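## Task

Pour all of the dispenser's beads into the white cup, then make sure the white cup ends up upright on the dispenser's tray. A few loose beads on the tray or table are acceptable. It only counts if everything stays that way without the robot holding it, so release the cup and pull the grippers away at the end.

## Robot and tools

Robot: two arms, left_arm and right_arm, mounted on opposite sides of a table, each with a parallel two-finger gripper. The names do not match image sides. Joint ranges (rad), base to hand: waist -3.054 to 3.054, shoulder 0.000 to 3.142, elbow 0.000 to 2.356, wrist pitch -1.571 to 1.571, wrist yaw -1.571 to 1.571, wrist roll -3.142 to 3.142. Load limits (N m): waist 17.4, shoulder 21.6, elbow 21.5, wrist pitch 5.67, wrist yaw 5.65, wrist roll 5.3; a carried object adds to them.

Frames: the world frame has its origin at the table centre, +z up, table surface at z = +0.020 m; left_arm's base is on the +y side. Each gripper has its own frame: fingers point along +x and close along y. The reported hand position is the spot between the finger pads, 3 to 4 cm short of the tips, and may be slightly wrong, more so at long reach.

A row is 14 numbers, each in [-1, 1], always for both arms: left_arm dx, dy, dz, rx, ry, rz, opening, then right_arm in the same order. dx..rz are an offset in that gripper's own axes, measured from its pose in the most recent result that showed it (or, before any such result and for later calls inside the same reply, from where it is when the action begins). Scale: 1.0 = 0.6 m or 180 degrees; rx, ry, rz form one rotation vector. Opening is absolute, not an offset: +1 is fully open (0.088 m), empty fingers touch near -0.80, below that nothing changes. Closing fully takes at least about 0.5 s. An all-zero offset does not mean stay put; it returns the arm to the reference pose.

Tools:
- execute_actions {"actions": [...], "pictures": bool}: the list holds at most one item. Empty list = just read state. {"rows": [[14 numbers], ...], "steps": n} runs up to 15 control steps of 1/30 s (default 15); each row is one step, the final row repeats if rows run out, and every row is an offset from the same reference pose, not from the row before. {"steps": n} without rows is a wait of up to 300 steps counted from the previous result, thinking time included. A rejected call moves nothing.
- move {"target": [14 numbers], "speed": m/s}: straight-line path for each gripper toward its target pose (offset as above), all arms finishing together, 0.5 to 10 s; longer paths are cut off at 10 s. speed 0.002 to 0.5, default 0.25; rotation capped at twice that in rad/s. Openings are sent at the start. It does not avoid obstacles or the other arm; faster contact hits harder and aiming past a surface presses harder. The result adds a move: line (done, off_target, moving, held, fault, and limits such as paced = clipped pose, held = some steps blocked, after which the arm may surge) plus each gripper's distance from its target.
- wait {"seconds": 0 to 10}: lets the simulation run with no new command.
- zoom_image {"camera", "region": [x0, y0, x1, y1]}: enlarges part of the latest image, region at most 504 by 504 pixels, origin top-left. Cameras: cam_high, cam_low, cam_left_wrist, cam_right_wrist, all 504x504.
- show_instructions: shows the reference pages (here a dispenser manual image); moves nothing.
- finished_scene {"scene": n}: ends the current scene (give its number) irreversibly and reports success; answering without any tool call also ends things.

Control behaviour: each step the commanded pose is clipped to within 70 mm and 16 degrees of the measured pose, then solved by damped IK with position favoured over orientation. After an action ends an arm only continues to its last clipped pose, so large moves need several calls; check the reported pose. Joint friction can leave the hand short or tilted, and tiny moves may not happen; correct tilt afterwards. The simulation keeps running while you think.

Results: a state line per arm with position (m), quaternion wxyz and velocities (m/s, rad/s). grip_measured is the finger opening on the command scale (the last joint value gives metres); it may be off by about 1 mm per gripper, and reads up to ~3 mm (0.061) narrower when squeezing something hard. To hold, command about 0.07 below grip_measured; less gives a lighter grip. Parts under ~3 mm get proportionally less force. Pad force tops out around 34 to 49 N. A Hand target line shows where the controller is driving. pose unreachable means the clearance check altered or blocked a command; HELD marks affected steps. MOTOR HOT appears from 50 °C; at 95 °C an OVER-TEMPERATURE FAULT holds the arm, and if it does not cool within 30 to 60 s the arm loses power and drops limp, so do not hold loads longer than needed. A TORQUE FAULT freezes an arm for 10 s when a joint hits its load limit.

Avoid: arms colliding or pressing each other, knocking anything off the table, dropping or slamming the cup, hard pushes. Occasional disturbances may tug held parts or nudge loose ones. Use moderate speeds, end with the cup released upright and both grippers clear.

Each tool is called after "Call:" by a JSON object that holds its "api" and its "payload".

Reference images:

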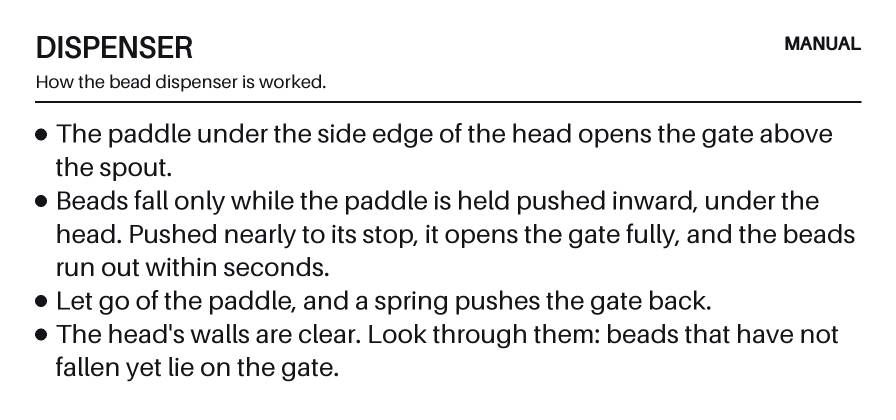

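## Session

Call:
{"api": "execute_actions", "payload": {"actions": []}}

Scene clock: 0.00 s of 4050.00 s.
left_arm: end_effector_position=(-0.2941, +0.2376, +0.1195) grip_measured=+0.819 end_effector_quat_wxyz=(-0.307, +0.263, -0.875, +0.267) end_effector_velocity=(+0.002, -0.001, -0.001) end_effector_angular_velocity=(+0.004, -0.003, +0.012) | right_arm: end_effector_position=(+0.2072, -0.4803, +0.2446) grip_measured=+0.819 end_effector_quat_wxyz=(+0.578, -0.545, +0.531, +0.295) end_effector_velocity=(-0.002, -0.001, -0.000) end_effector_angular_velocity=(+0.003, +0.011, +0.006)
Joint positions: left_arm=[-0.977  2.078  0.637  0.997 -0.399 -2.57   0.079] | right_arm=[-1.081  1.767  1.57  -1.186  0.313 -1.018  0.079]
Joint velocities: left_arm=[ 0.002 -0.002 -0.002 -0.007 -0.007 -0.007 -0.   ] | right_arm=[-0.002 -0.002 -0.002 -0.007 -0.007 -0.007 -0.   ]
Motor temperatures (°C, as the motors report them): left_arm=[26 23 27 25 24 24] | right_arm=[26 26 27 25 25 26]
Heat: left arm: hottest elbow 27 °C (+0.0 °C/min); right arm: hottest elbow 27 °C (+0.0 °C/min).
Hand target (left_arm): -0.294, +0.238, +0.120; +0.307, -0.263, +0.875, -0.267
Hand target (right_arm): +0.207, -0.480, +0.245; +0.578, -0.545, +0.531, +0.295

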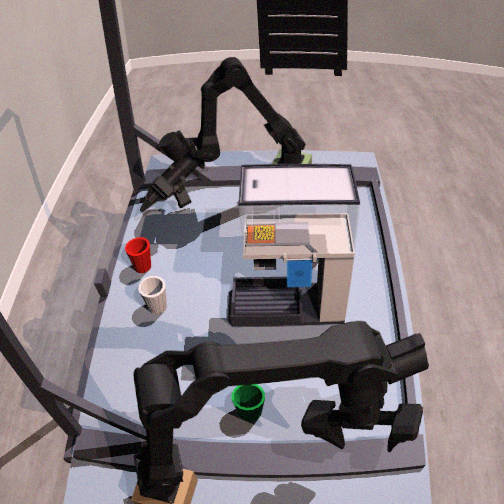

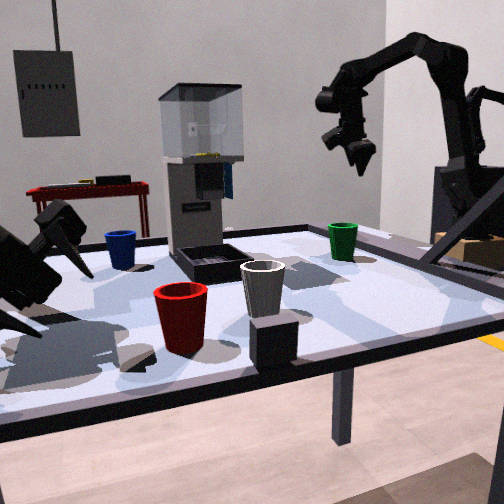

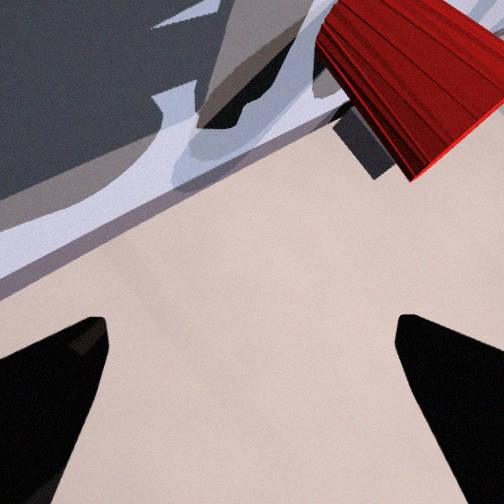

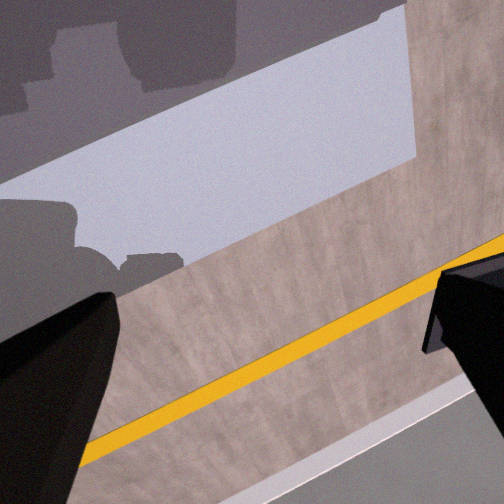

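Call:
{"api": "zoom_image", "payload": {"camera": "cam_high", "region": [100, 150, 400, 350]}}

Call:
{"api": "zoom_image", "payload": {"camera": "cam_low", "region": [80, 60, 380, 360]}}

Region (100, 150, 400, 350) of cam_high's 504x504 image, scaled by 1.680, with more detail than that image has.

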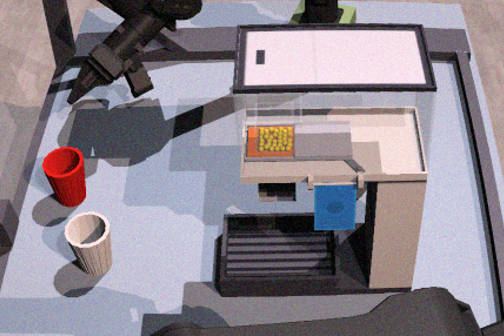

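Region (80, 60, 380, 360) of cam_low's 504x504 image, scaled by 1.680, with more detail than that image has.

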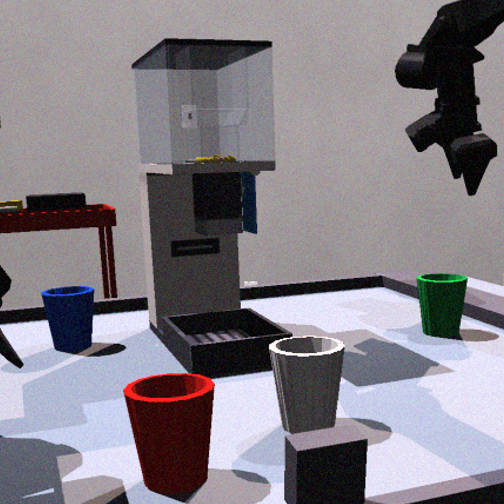

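Call:
{"api": "move", "payload": {"target": [0,0,0,0,0,0,1,-0.153,0.785,0.228,-0.029,-0.394,0.134,1], "speed": 0.3}}

Scene clock: 22.27 s of 4050.00 s.
left_arm: end_effector_position=(-0.2941, +0.2376, +0.1195) grip_measured=+0.979 end_effector_quat_wxyz=(-0.307, +0.263, -0.875, +0.267) end_effector_velocity=(+0.001, +0.002, +0.001) end_effector_angular_velocity=(+0.001, +0.006, +0.002) | right_arm: end_effector_position=(-0.2129, -0.2161, +0.1702) grip_measured=+0.979 end_effector_quat_wxyz=(+0.683, -0.171, +0.180, +0.687) end_effector_velocity=(+0.000, -0.000, -0.005) end_effector_angular_velocity=(-0.010, -0.026, +0.007)
Joint positions: left_arm=[-0.977  2.078  0.637  0.997 -0.399 -2.57   0.087] | right_arm=[0.47  1.32  0.385 0.416 0.244 0.152 0.087]
Joint velocities: left_arm=[-0.007 -0.002 -0.007  0.007 -0.007 -0.007 -0.   ] | right_arm=[ 0.002  0.017 -0.002  0.007  0.007 -0.022 -0.   ]
Motor temperatures (°C, as the motors report them): left_arm=[26 27 28 29 24 24] | right_arm=[26 29 28 26 25 26]
Heat: left arm: hottest wrist pitch 29 °C (+5.4 °C/min); right arm: hottest shoulder 29 °C (+5.4 °C/min).
Hand target (left_arm): -0.294, +0.238, +0.120; +0.307, -0.263, +0.875, -0.267
Hand target (right_arm): -0.212, -0.218, +0.165; +0.684, -0.175, +0.183, +0.684
Off the commanded pose (left_arm): 0.000 m, 0 deg.
Off the commanded pose (right_arm): 0.012 m, 2 deg.
After step 90, 16.33 s passed at rest.
move: off_target (right_arm)
camera_calibration (this result's frames):
cam_right_wrist: T_world_to_cam=[[0.999274, -0.0334111, -0.0182995, 0.213817], [-0.0375797, -0.785903, -0.617207, -0.0525858], [0.00623996, 0.617447, -0.786588, 0.342831], [0, 0, 0, 1]] pos_world=[-0.217777, -0.245863, 0.241123]

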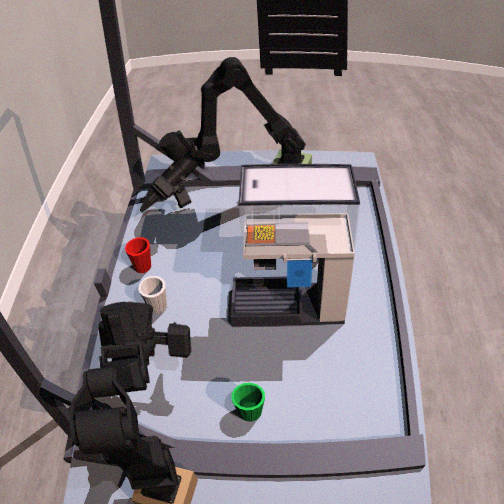

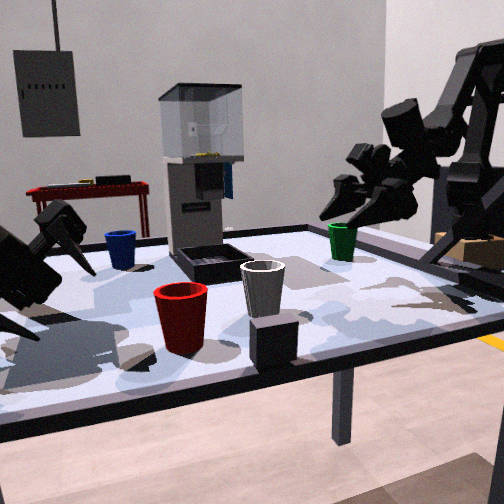

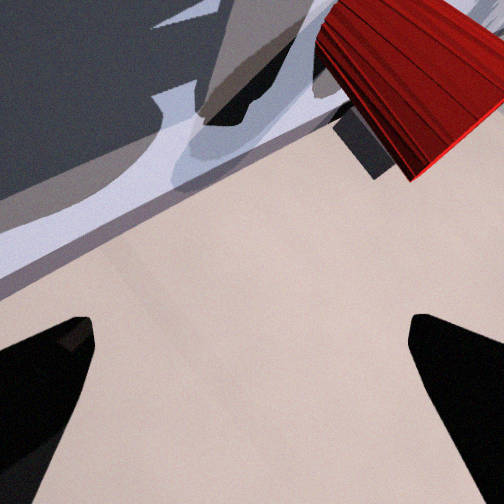

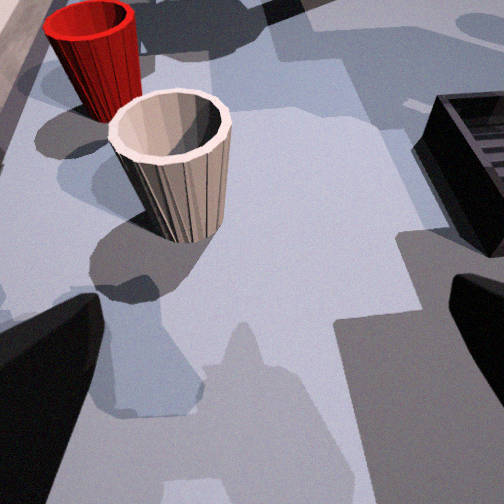

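Call:
{"api": "move", "payload": {"target": [0,0,0,0,0,0,1,0.175,0.078,-0.056,0,0,0,1], "speed": 0.2}}

Scene clock: 26.93 s of 4050.00 s.
left_arm: end_effector_position=(-0.2941, +0.2376, +0.1195) grip_measured=+0.979 end_effector_quat_wxyz=(-0.307, +0.263, -0.875, +0.267) end_effector_velocity=(-0.001, -0.000, +0.005) end_effector_angular_velocity=(+0.005, +0.034, +0.013) | right_arm: end_effector_position=(-0.2599, -0.1441, +0.0892) grip_measured=+0.979 end_effector_quat_wxyz=(+0.681, -0.175, +0.181, +0.688) end_effector_velocity=(+0.002, +0.000, -0.006) end_effector_angular_velocity=(-0.014, -0.016, -0.005)
Joint positions: left_arm=[-0.977  2.078  0.637  0.997 -0.399 -2.57   0.087] | right_arm=[0.553 1.975 0.61  0.827 0.311 0.193 0.087]
Joint velocities: left_arm=[-0.002 -0.002 -0.002  0.022 -0.007 -0.022  0.   ] | right_arm=[-0.002  0.017  0.007 -0.007  0.007 -0.007 -0.   ]
Motor temperatures (°C, as the motors report them): left_arm=[26 28 28 29 24 24] | right_arm=[26 29 29 27 25 26]
Heat: left arm: hottest wrist pitch 29 °C (+4.5 °C/min); right arm: hottest shoulder 29 °C (+4.5 °C/min).
Hand target (left_arm): -0.294, +0.238, +0.120; +0.307, -0.263, +0.875, -0.267
Hand target (right_arm): -0.262, -0.141, +0.090; +0.683, -0.171, +0.180, +0.687
Off the commanded pose (left_arm): 0.000 m, 0 deg.
Off the commanded pose (right_arm): 0.004 m, 1 deg.
After step 90, 0.43 s passed at rest.
move: done
camera_calibration (this result's frames):
cam_right_wrist: T_world_to_cam=[[0.999476, -0.0283917, -0.0155743, 0.262319], [-0.031986, -0.790488, -0.611642, -0.0474249], [0.00505427, 0.61182, -0.790981, 0.234207], [0, 0, 0, 1]] pos_world=[-0.264882, -0.173333, 0.160331]

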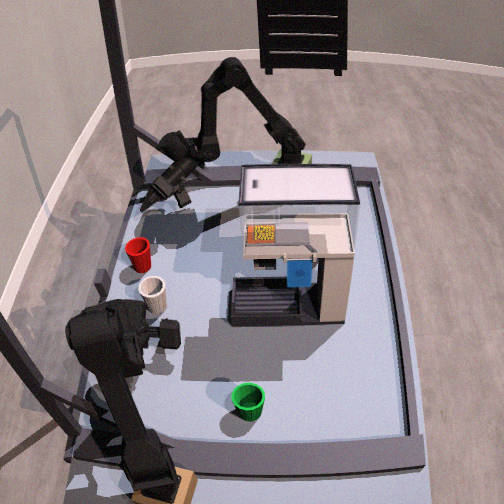

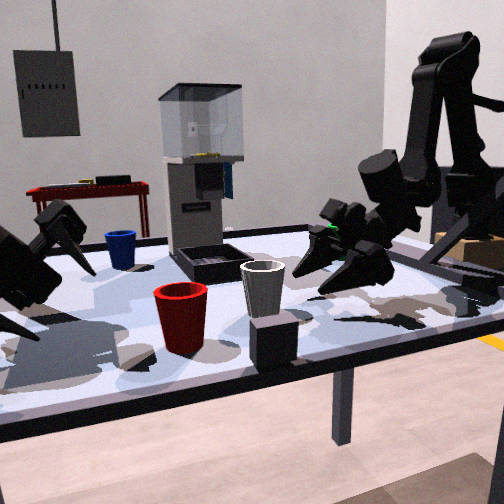

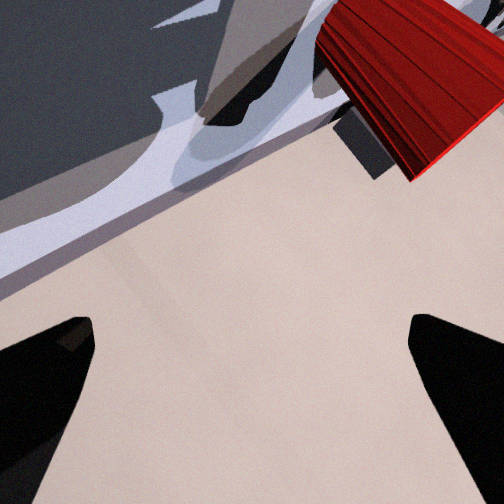

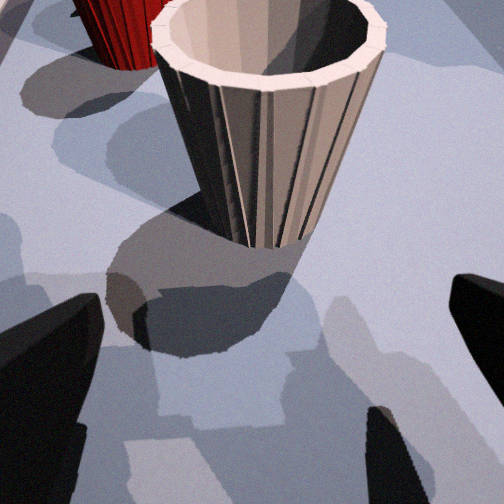

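Call:
{"api": "move", "payload": {"target": [0,0,0,0,0,0,1,0.145,-0.003,0.058,0,0,0,1], "speed": 0.1}}

Call:
{"api": "move", "payload": {"target": [0,0,0,0,0,0,1,0,0,0,0,0,0,0.3]}}

Scene clock: 31.10 s of 4050.00 s.
left_arm: end_effector_position=(-0.2941, +0.2376, +0.1195) grip_measured=+0.979 end_effector_quat_wxyz=(-0.307, +0.263, -0.875, +0.267) end_effector_velocity=(+0.002, -0.001, -0.001) end_effector_angular_velocity=(+0.004, -0.003, +0.012) | right_arm: end_effector_position=(-0.2588, -0.0543, +0.0779) grip_measured=+0.979 end_effector_quat_wxyz=(+0.682, -0.174, +0.181, +0.686) end_effector_velocity=(-0.000, +0.001, -0.004) end_effector_angular_velocity=(-0.017, -0.008, +0.007)
Joint positions: left_arm=[-0.977  2.078  0.637  0.997 -0.399 -2.57   0.087] | right_arm=[0.465 2.206 0.986 0.695 0.239 0.149 0.087]
Joint velocities: left_arm=[ 0.002 -0.002 -0.002 -0.007 -0.007 -0.007 -0.   ] | right_arm=[-0.002  0.007  0.012 -0.022 -0.007 -0.007 -0.   ]
Motor temperatures (°C, as the motors report them): left_arm=[26 29 28 29 24 24] | right_arm=[26 29 29 27 25 26]
Heat: left arm: hottest shoulder 29 °C (+3.9 °C/min); right arm: hottest shoulder 29 °C (+3.9 °C/min).
Hand target (left_arm): -0.294, +0.238, +0.120; +0.307, -0.263, +0.875, -0.267
Hand target (right_arm): -0.259, -0.051, +0.077; +0.681, -0.175, +0.180, +0.688
Off the commanded pose (left_arm): 0.000 m, 0 deg.
Off the commanded pose (right_arm): 0.003 m, 0 deg.
move: done
camera_calibration (this result's frames):
cam_right_wrist: T_world_to_cam=[[0.999311, -0.0334693, -0.016059, 0.263254], [-0.0362933, -0.789918, -0.612138, 0.0155629], [0.00780252, 0.612299, -0.790588, 0.170982], [0, 0, 0, 1]] pos_world=[-0.263842, -0.0835876, 0.14893]

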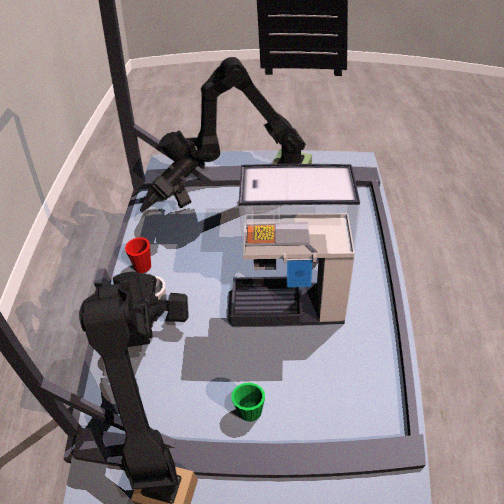

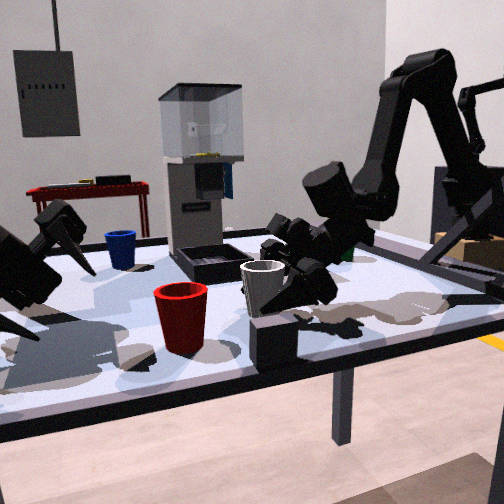

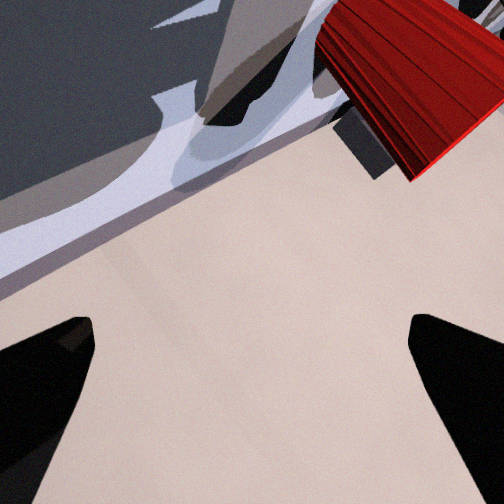

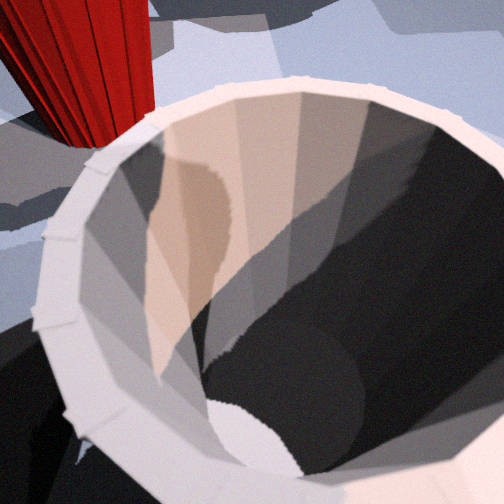

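Scene clock: 31.83 s of 4050.00 s.
left_arm: end_effector_position=(-0.2941, +0.2376, +0.1195) grip_measured=+0.979 end_effector_quat_wxyz=(-0.307, +0.263, -0.875, +0.267) end_effector_velocity=(+0.002, -0.002, +0.002) end_effector_angular_velocity=(-0.016, -0.000, +0.015) | right_arm: end_effector_position=(-0.2588, -0.0544, +0.0776) grip_measured=+0.306 end_effector_quat_wxyz=(+0.682, -0.175, +0.182, +0.686) end_effector_velocity=(-0.002, -0.000, -0.001) end_effector_angular_velocity=(-0.001, +0.018, +0.013)
Joint positions: left_arm=[-0.977  2.078  0.637  0.997 -0.399 -2.57   0.087] | right_arm=[0.465 2.206 0.986 0.695 0.239 0.149 0.054]
Joint velocities: left_arm=[-0.002 -0.002 -0.002  0.007 -0.022  0.007 -0.001] | right_arm=[-0.002  0.002 -0.002  0.007 -0.022  0.007 -0.001]
Motor temperatures (°C, as the motors report them): left_arm=[26 29 28 29 24 24] | right_arm=[26 29 29 27 25 26]
Heat: left arm: hottest shoulder 29 °C (+3.8 °C/min); right arm: hottest shoulder 29 °C (+3.8 °C/min).
Hand target (left_arm): -0.294, +0.238, +0.120; +0.307, -0.263, +0.875, -0.267
Hand target (right_arm): -0.259, -0.054, +0.078; +0.682, -0.175, +0.182, +0.686
Off the commanded pose (left_arm): 0.000 m, 0 deg.
Off the commanded pose (right_arm): 0.000 m, 0 deg.
move: done
camera_calibration (this result's frames):
cam_right_wrist: T_world_to_cam=[[0.999314, -0.033481, -0.0158212, 0.263207], [-0.0361627, -0.790366, -0.611567, 0.0153118], [0.00797133, 0.611719, -0.791035, 0.170875], [0, 0, 0, 1]] pos_world=[-0.263835, -0.083613, 0.148696]

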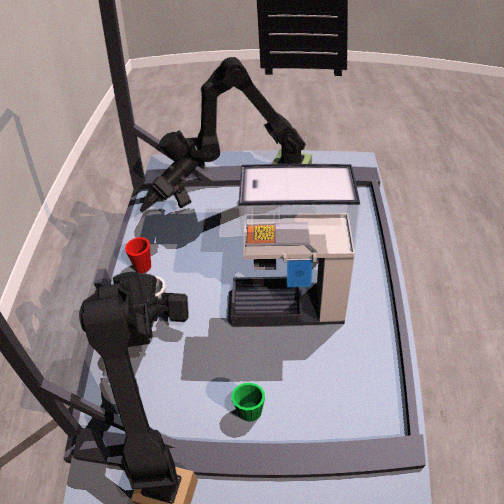

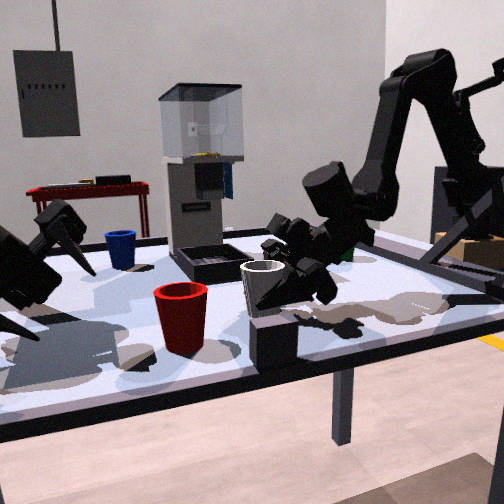

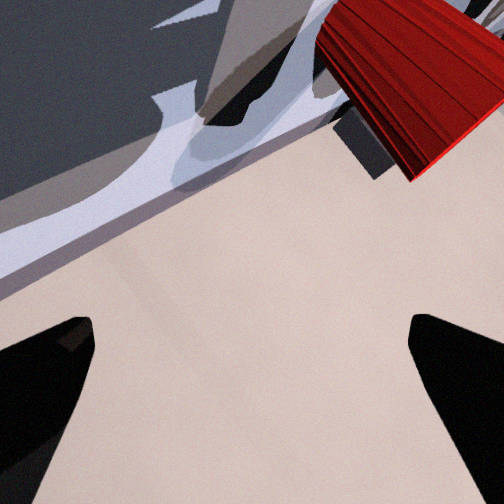

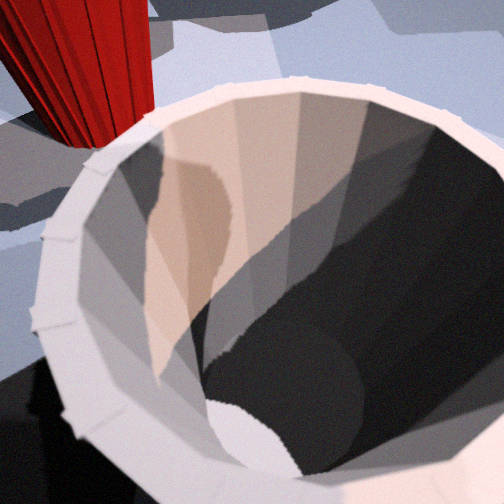

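Call:
{"api": "move", "payload": {"target": [0,0,0,0,0,0,1,0,0,0,0,0,0,0.15]}}

Scene clock: 34.43 s of 4050.00 s.
left_arm: end_effector_position=(-0.2941, +0.2376, +0.1195) grip_measured=+0.979 end_effector_quat_wxyz=(-0.307, +0.263, -0.875, +0.267) end_effector_velocity=(-0.000, +0.002, -0.000) end_effector_angular_velocity=(+0.006, -0.008, +0.002) | right_arm: end_effector_position=(-0.2587, -0.0544, +0.0775) grip_measured=+0.262 end_effector_quat_wxyz=(+0.682, -0.175, +0.182, +0.686) end_effector_velocity=(+0.000, -0.001, -0.001) end_effector_angular_velocity=(-0.008, -0.018, +0.015)
Joint positions: left_arm=[-0.977  2.078  0.637  0.997 -0.399 -2.57   0.087] | right_arm=[0.465 2.206 0.986 0.694 0.239 0.149 0.052]
Joint velocities: left_arm=[-0.007 -0.007  0.002 -0.022 -0.007 -0.007 -0.   ] | right_arm=[-0.002 -0.002 -0.002 -0.007 -0.007 -0.022 -0.   ]
Motor temperatures (°C, as the motors report them): left_arm=[26 29 28 30 24 24] | right_arm=[26 29 29 27 25 26]
Heat: left arm: hottest wrist pitch 30 °C (+5.2 °C/min); right arm: hottest shoulder 29 °C (+3.5 °C/min).
Hand target (left_arm): -0.294, +0.238, +0.120; +0.307, -0.263, +0.875, -0.267
Hand target (right_arm): -0.259, -0.054, +0.078; +0.682, -0.175, +0.182, +0.686
Off the commanded pose (left_arm): 0.000 m, 0 deg.
Off the commanded pose (right_arm): 0.000 m, 0 deg.
move: done
camera_calibration (this result's frames):
cam_right_wrist: T_world_to_cam=[[0.999316, -0.0334867, -0.0157022, 0.263184], [-0.0360974, -0.79059, -0.611281, 0.0152205], [0.00805578, 0.61143, -0.791258, 0.170866], [0, 0, 0, 1]] pos_world=[-0.263831, -0.0836263, 0.148636]

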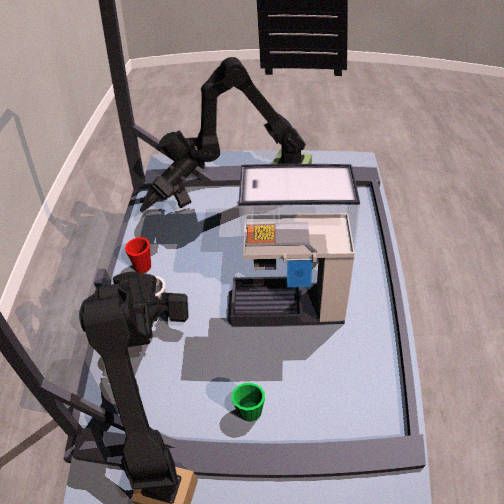

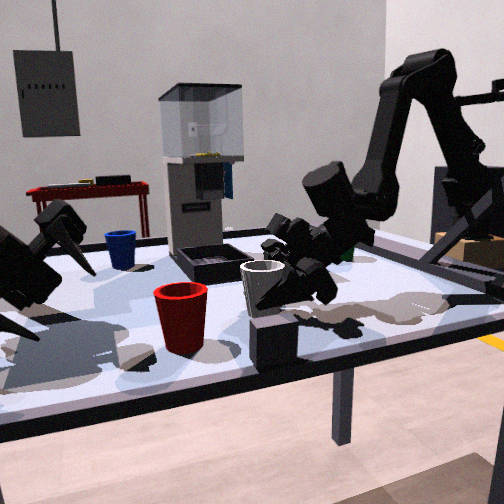

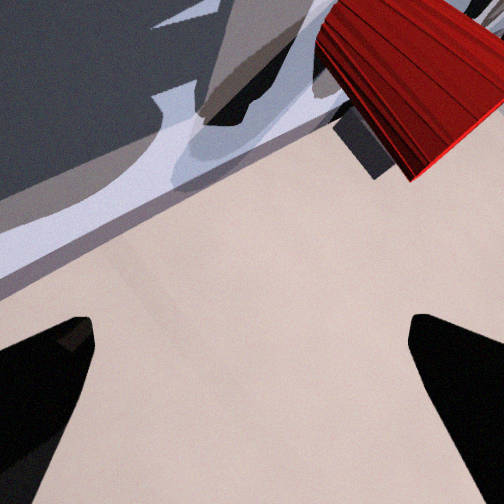

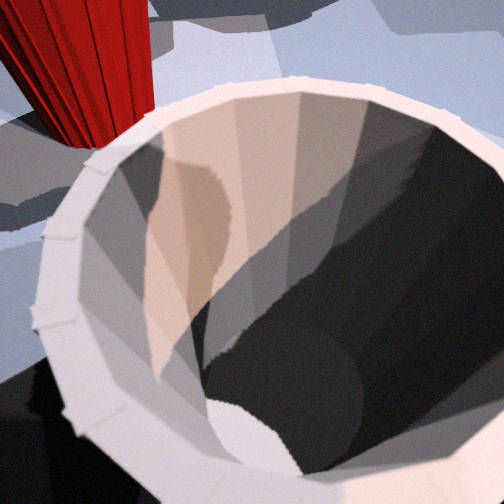

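Call:
{"api": "move", "payload": {"target": [0,0,0,0,0,0,1,-0.052,0,0.095,0,0,0,0.15], "speed": 0.15}}

Call:
{"api": "move", "payload": {"target": [0,0,0,0,0,0,1,-0.131,-0.433,-0.072,0,0,0,0.15], "speed": 0.2}}

Scene clock: 37.67 s of 4050.00 s.
left_arm: end_effector_position=(-0.2941, +0.2376, +0.1195) grip_measured=+0.979 end_effector_quat_wxyz=(-0.307, +0.263, -0.875, +0.267) end_effector_velocity=(+0.000, +0.002, -0.002) end_effector_angular_velocity=(+0.007, -0.013, +0.002) | right_arm: end_effector_position=(-0.2572, -0.0596, +0.1259) grip_measured=+0.262 end_effector_quat_wxyz=(+0.680, -0.191, +0.191, +0.682) end_effector_velocity=(-0.002, -0.001, +0.006) end_effector_angular_velocity=(+0.006, +0.012, +0.005)
Joint positions: left_arm=[-0.977  2.078  0.637  0.997 -0.399 -2.57   0.087] | right_arm=[0.465 2.031 1.008 0.458 0.239 0.149 0.052]
Joint velocities: left_arm=[-0.007 -0.002  0.002 -0.022 -0.007 -0.007 -0.   ] | right_arm=[ 0.002 -0.017 -0.002 -0.007 -0.007  0.007 -0.   ]
Motor temperatures (°C, as the motors report them): left_arm=[26 29 28 30 24 24] | right_arm=[26 30 29 28 25 26]
Heat: left arm: hottest wrist pitch 30 °C (+4.8 °C/min); right arm: hottest shoulder 30 °C (+4.8 °C/min).
Hand target (left_arm): -0.294, +0.238, +0.120; +0.307, -0.263, +0.875, -0.267
Hand target (right_arm): -0.258, -0.054, +0.143; +0.682, -0.175, +0.182, +0.686
Off the commanded pose (left_arm): 0.000 m, 0 deg.
Off the commanded pose (right_arm): 0.018 m, 2 deg.
move: off_target (right_arm)
camera_calibration (this result's frames):
cam_right_wrist: T_world_to_cam=[[0.999421, -0.0338479, -0.0034437, 0.260716], [-0.0295406, -0.813088, -0.581391, 0.0372898], [0.0168788, 0.581156, -0.813617, 0.215556], [0, 0, 0, 1]] pos_world=[-0.263102, -0.0861271, 0.197958]

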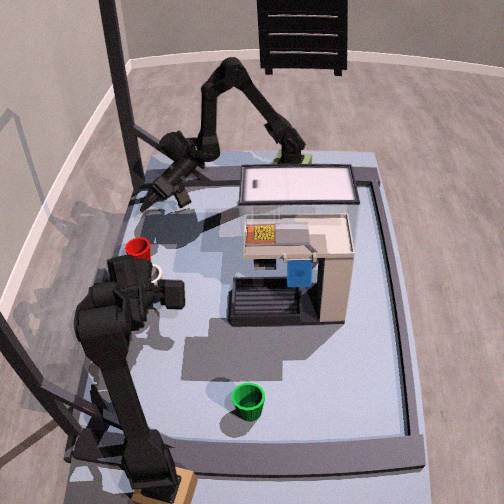

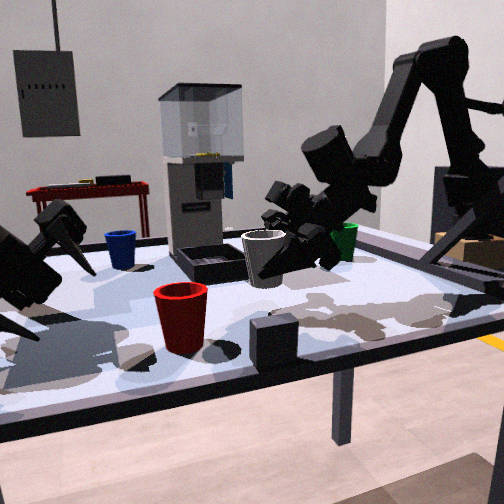

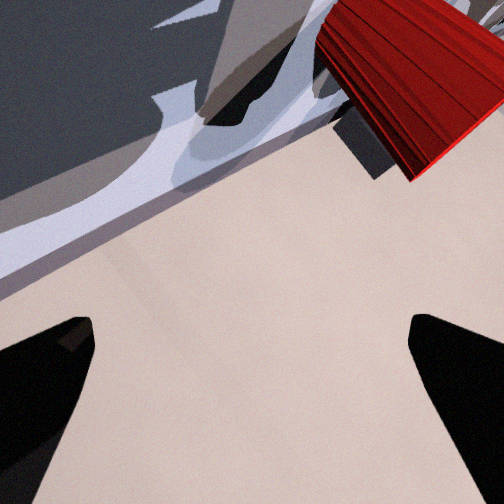

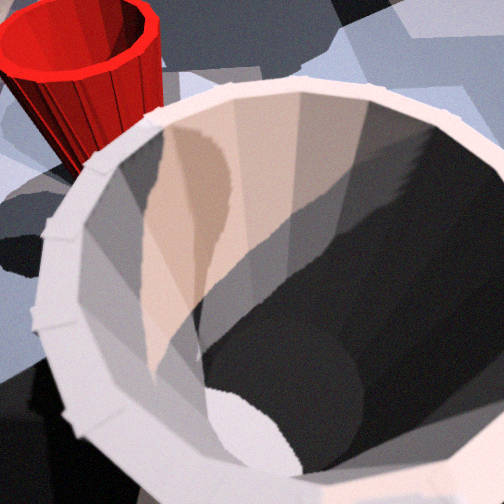

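Scene clock: 39.53 s of 4050.00 s.
left_arm: end_effector_position=(-0.2941, +0.2376, +0.1195) grip_measured=+0.979 end_effector_quat_wxyz=(-0.307, +0.263, -0.875, +0.267) end_effector_velocity=(+0.000, +0.000, +0.002) end_effector_angular_velocity=(-0.010, +0.001, +0.001) | right_arm: end_effector_position=(+0.0009, -0.1531, +0.1201) grip_measured=+0.262 end_effector_quat_wxyz=(+0.679, -0.199, +0.204, +0.677) end_effector_velocity=(+0.003, -0.007, -0.006) end_effector_angular_velocity=(-0.034, +0.016, +0.008)
Joint positions: left_arm=[-0.977  2.078  0.637  0.997 -0.399 -2.57   0.087] | right_arm=[-0.339  1.846  0.733  0.469 -0.428 -0.296  0.052]
Joint velocities: left_arm=[-0.002 -0.002 -0.002  0.007 -0.007  0.007 -0.   ] | right_arm=[-0.022 -0.002  0.002 -0.051 -0.022 -0.022  0.   ]
Motor temperatures (°C, as the motors report them): left_arm=[26 29 28 30 24 24] | right_arm=[26 30 29 28 25 26]
Heat: left arm: hottest wrist pitch 30 °C (+4.6 °C/min); right arm: hottest shoulder 30 °C (+4.6 °C/min).
Hand target (left_arm): -0.294, +0.238, +0.120; +0.307, -0.263, +0.875, -0.267
Hand target (right_arm): +0.005, -0.148, +0.130; +0.681, -0.195, +0.189, +0.680
Off the commanded pose (left_arm): 0.000 m, 0 deg.
Off the commanded pose (right_arm): 0.011 m, 2 deg.
move: off_target (right_arm)
camera_calibration (this result's frames):
cam_right_wrist: T_world_to_cam=[[0.999104, -0.0416501, -0.00754633, -0.0011365], [-0.0388026, -0.829979, -0.556444, -0.0400038], [0.0169126, 0.556238, -0.830851, 0.259101], [0, 0, 0, 1]] pos_world=[-0.00479886, -0.177371, 0.193006]

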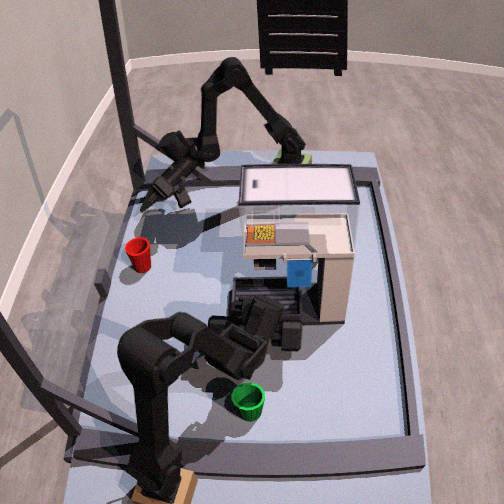

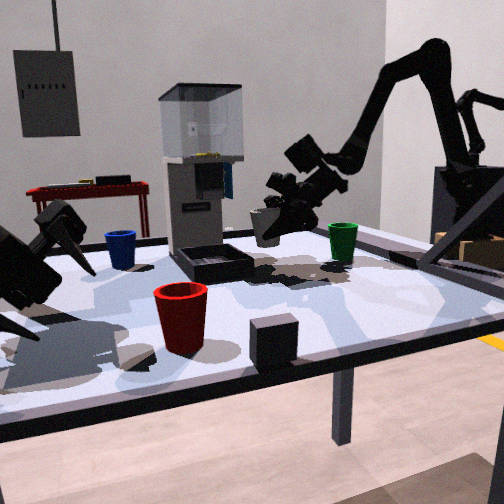

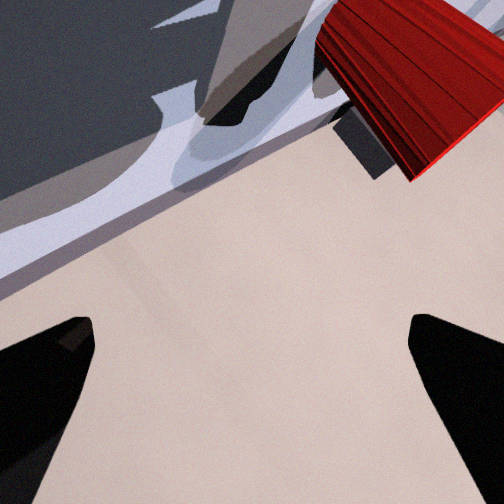

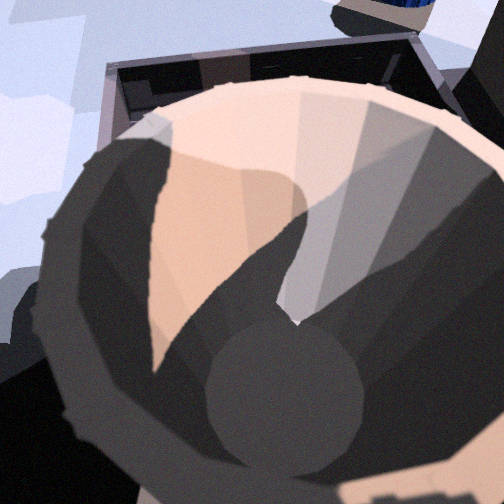

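Call:
{"api": "zoom_image", "payload": {"camera": "cam_low", "region": [150, 150, 310, 290]}}

Call:
{"api": "zoom_image", "payload": {"camera": "cam_high", "region": [210, 210, 370, 350]}}

Region (150, 150, 310, 290) of cam_low's 504x504 image, scaled by 3.150, with more detail than that image has; it fills the top 441 rows of this view, and the rest is white.

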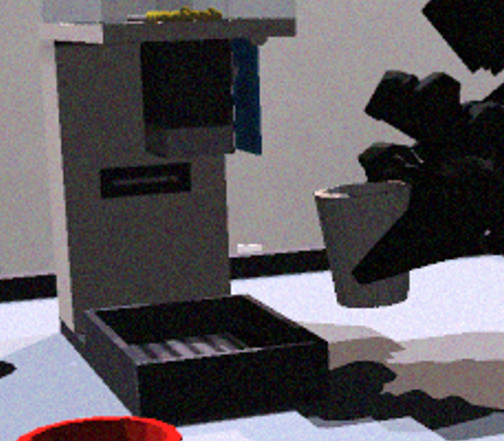

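Region (210, 210, 370, 350) of cam_high's 504x504 image, scaled by 3.150, with more detail than that image has; it fills the top 441 rows of this view, and the rest is white.

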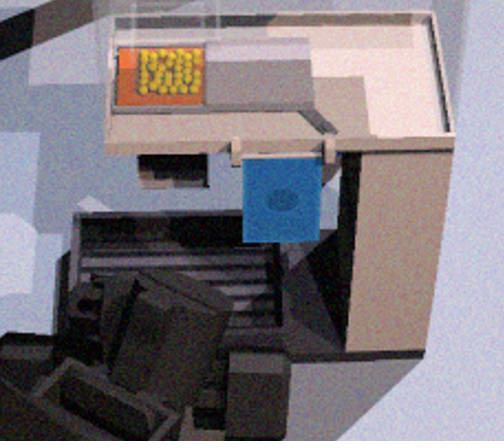

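Call:
{"api": "move", "payload": {"target": [0,0,0,0,0,0,1,0.03,-0.008,0.06,0,-0.022,0,0.15], "speed": 0.1}}

Call:
{"api": "move", "payload": {"target": [0,0,0,0,0,0,1,0.10,0,0.06,0,0,0,0.15], "speed": 0.1}}

Scene clock: 52.57 s of 4050.00 s.
left_arm: end_effector_position=(-0.2941, +0.2376, +0.1195) grip_measured=+0.979 end_effector_quat_wxyz=(-0.307, +0.263, -0.875, +0.267) end_effector_velocity=(-0.001, +0.002, +0.001) end_effector_angular_velocity=(+0.006, +0.013, -0.006) | right_arm: end_effector_position=(+0.0036, -0.1247, +0.1341) grip_measured=+0.262 end_effector_quat_wxyz=(+0.682, -0.179, +0.189, +0.683) end_effector_velocity=(+0.000, +0.000, -0.004) end_effector_angular_velocity=(-0.009, +0.016, -0.000)
Joint positions: left_arm=[-0.977  2.078  0.637  0.997 -0.399 -2.57   0.087] | right_arm=[-0.312  1.893  0.828  0.48  -0.426 -0.252  0.052]
Joint velocities: left_arm=[-0.002 -0.002 -0.002  0.007  0.007 -0.007  0.   ] | right_arm=[-0.002  0.012  0.007 -0.007 -0.007  0.007  0.   ]
Motor temperatures (°C, as the motors report them): left_arm=[26 30 28 31 24 24] | right_arm=[26 31 30 29 25 26]
Heat: left arm: hottest wrist pitch 31 °C (+4.6 °C/min); right arm: hottest shoulder 31 °C (+4.6 °C/min).
Hand target (left_arm): -0.294, +0.238, +0.120; +0.307, -0.263, +0.875, -0.267
Hand target (right_arm): +0.006, -0.119, +0.140; +0.686, -0.175, +0.180, +0.683
Off the commanded pose (left_arm): 0.000 m, 0 deg.
Off the commanded pose (right_arm): 0.009 m, 1 deg.
After step 90, 9.17 s passed at rest.
move: off_target (right_arm)
camera_calibration (this result's frames):
cam_right_wrist: T_world_to_cam=[[0.999102, -0.0385159, -0.0176311, -0.000803231], [-0.0414179, -0.800975, -0.597264, 0.000576037], [0.00888213, 0.597458, -0.801851, 0.256164], [0, 0, 0, 1]] pos_world=[-0.00144891, -0.152617, 0.205735]

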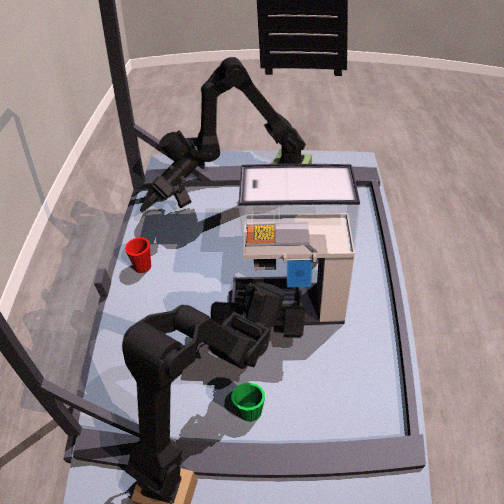

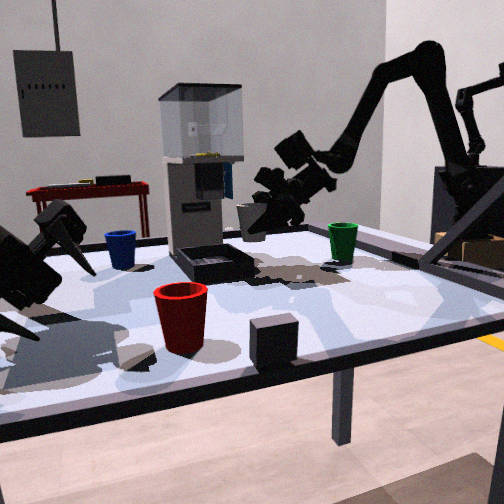

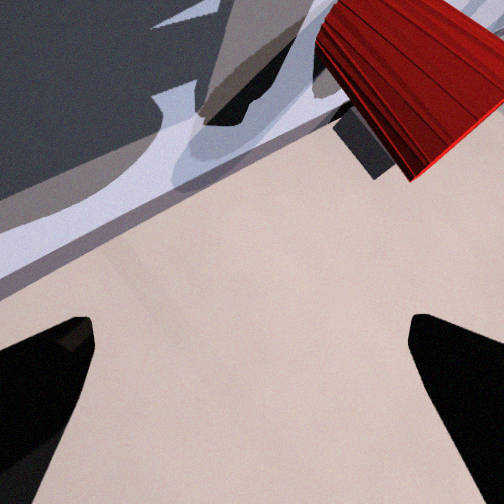

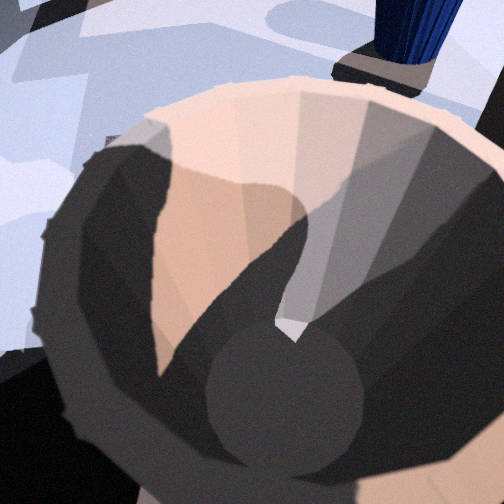

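Scene clock: 53.77 s of 4050.00 s.
left_arm: end_effector_position=(-0.2941, +0.2376, +0.1195) grip_measured=+0.979 end_effector_quat_wxyz=(-0.307, +0.263, -0.875, +0.267) end_effector_velocity=(-0.002, +0.001, +0.003) end_effector_angular_velocity=(+0.020, +0.028, -0.009) | right_arm: end_effector_position=(+0.0021, -0.0617, +0.1275) grip_measured=+0.262 end_effector_quat_wxyz=(+0.679, -0.183, +0.198, +0.682) end_effector_velocity=(+0.002, +0.000, -0.003) end_effector_angular_velocity=(-0.017, -0.003, -0.005)
Joint positions: left_arm=[-0.977  2.078  0.637  0.997 -0.399 -2.57   0.087] | right_arm=[-0.232  2.071  1.09   0.392 -0.36  -0.206  0.052]
Joint velocities: left_arm=[ 0.002 -0.007 -0.002  0.007  0.022 -0.022 -0.   ] | right_arm=[-0.002  0.007  0.012 -0.022  0.007 -0.007 -0.   ]
Motor temperatures (°C, as the motors report them): left_arm=[26 31 28 31 24 24] | right_arm=[26 31 30 29 25 26]
Heat: left arm: hottest shoulder 31 °C (+4.5 °C/min); right arm: hottest shoulder 31 °C (+4.5 °C/min).
Hand target (left_arm): -0.294, +0.238, +0.120; +0.307, -0.263, +0.875, -0.267
Hand target (right_arm): +0.003, -0.055, +0.135; +0.682, -0.179, +0.189, +0.683
Off the commanded pose (left_arm): 0.000 m, 0 deg.
Off the commanded pose (right_arm): 0.010 m, 1 deg.
move: off_target (right_arm)
camera_calibration (this result's frames):
cam_right_wrist: T_world_to_cam=[[0.998979, -0.0373953, -0.0253384, 0.00407164], [-0.0451571, -0.812692, -0.580941, 0.0442473], [0.00113208, 0.581492, -0.813551, 0.213776], [0, 0, 0, 1]] pos_world=[-0.00231142, -0.0881975, 0.199726]

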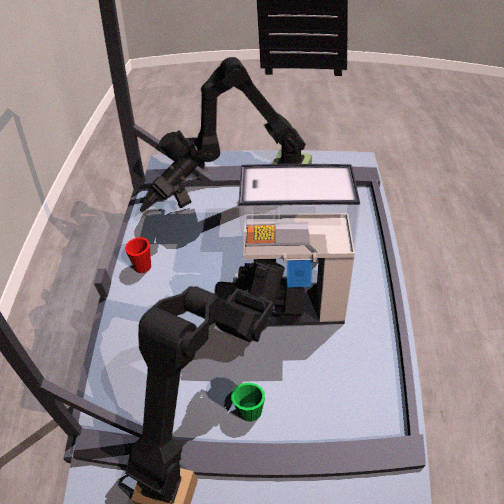

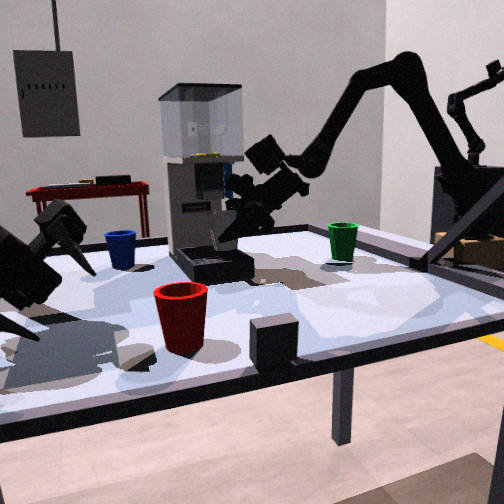

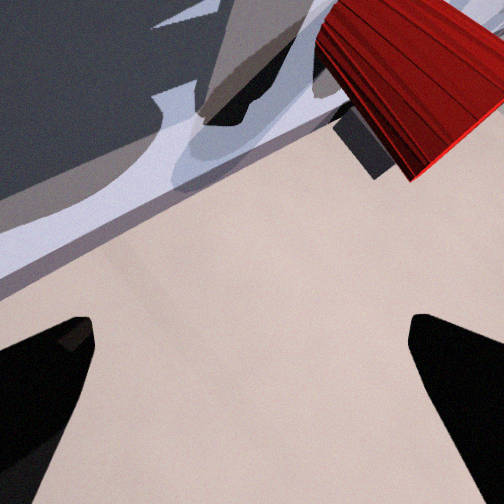

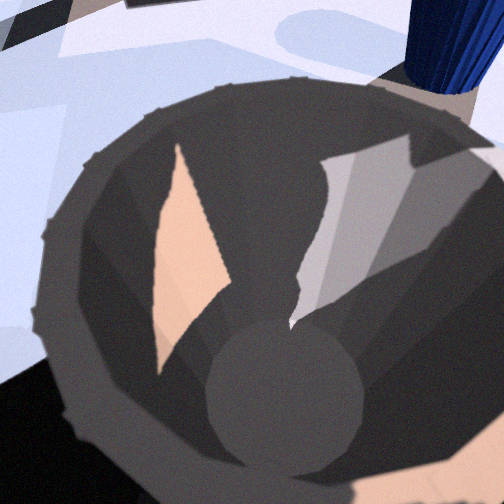

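Call:
{"api": "zoom_image", "payload": {"camera": "cam_low", "region": [150, 130, 330, 290]}}

Call:
{"api": "zoom_image", "payload": {"camera": "cam_high", "region": [200, 210, 370, 360]}}

Region (150, 130, 330, 290) of cam_low's 504x504 image, scaled by 2.800, with more detail than that image has.

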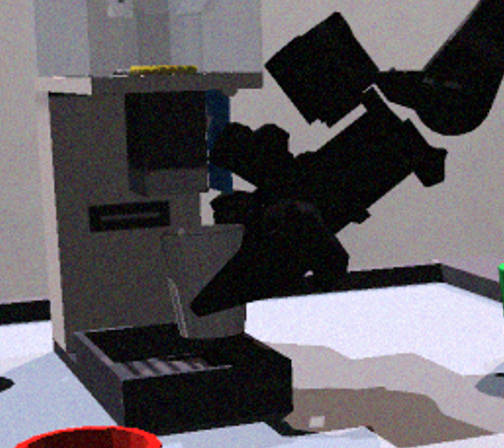

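Region (200, 210, 370, 360) of cam_high's 504x504 image, scaled by 2.965, with more detail than that image has; it fills the top 445 rows of this view, and the rest is white.

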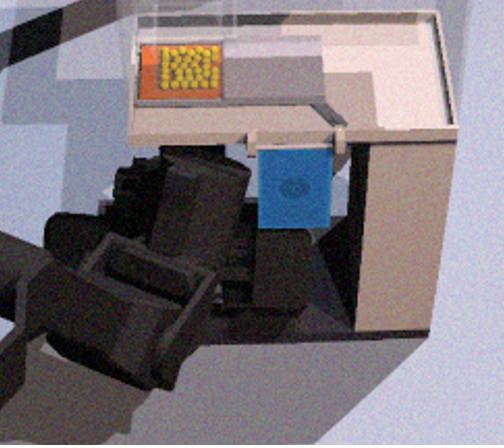

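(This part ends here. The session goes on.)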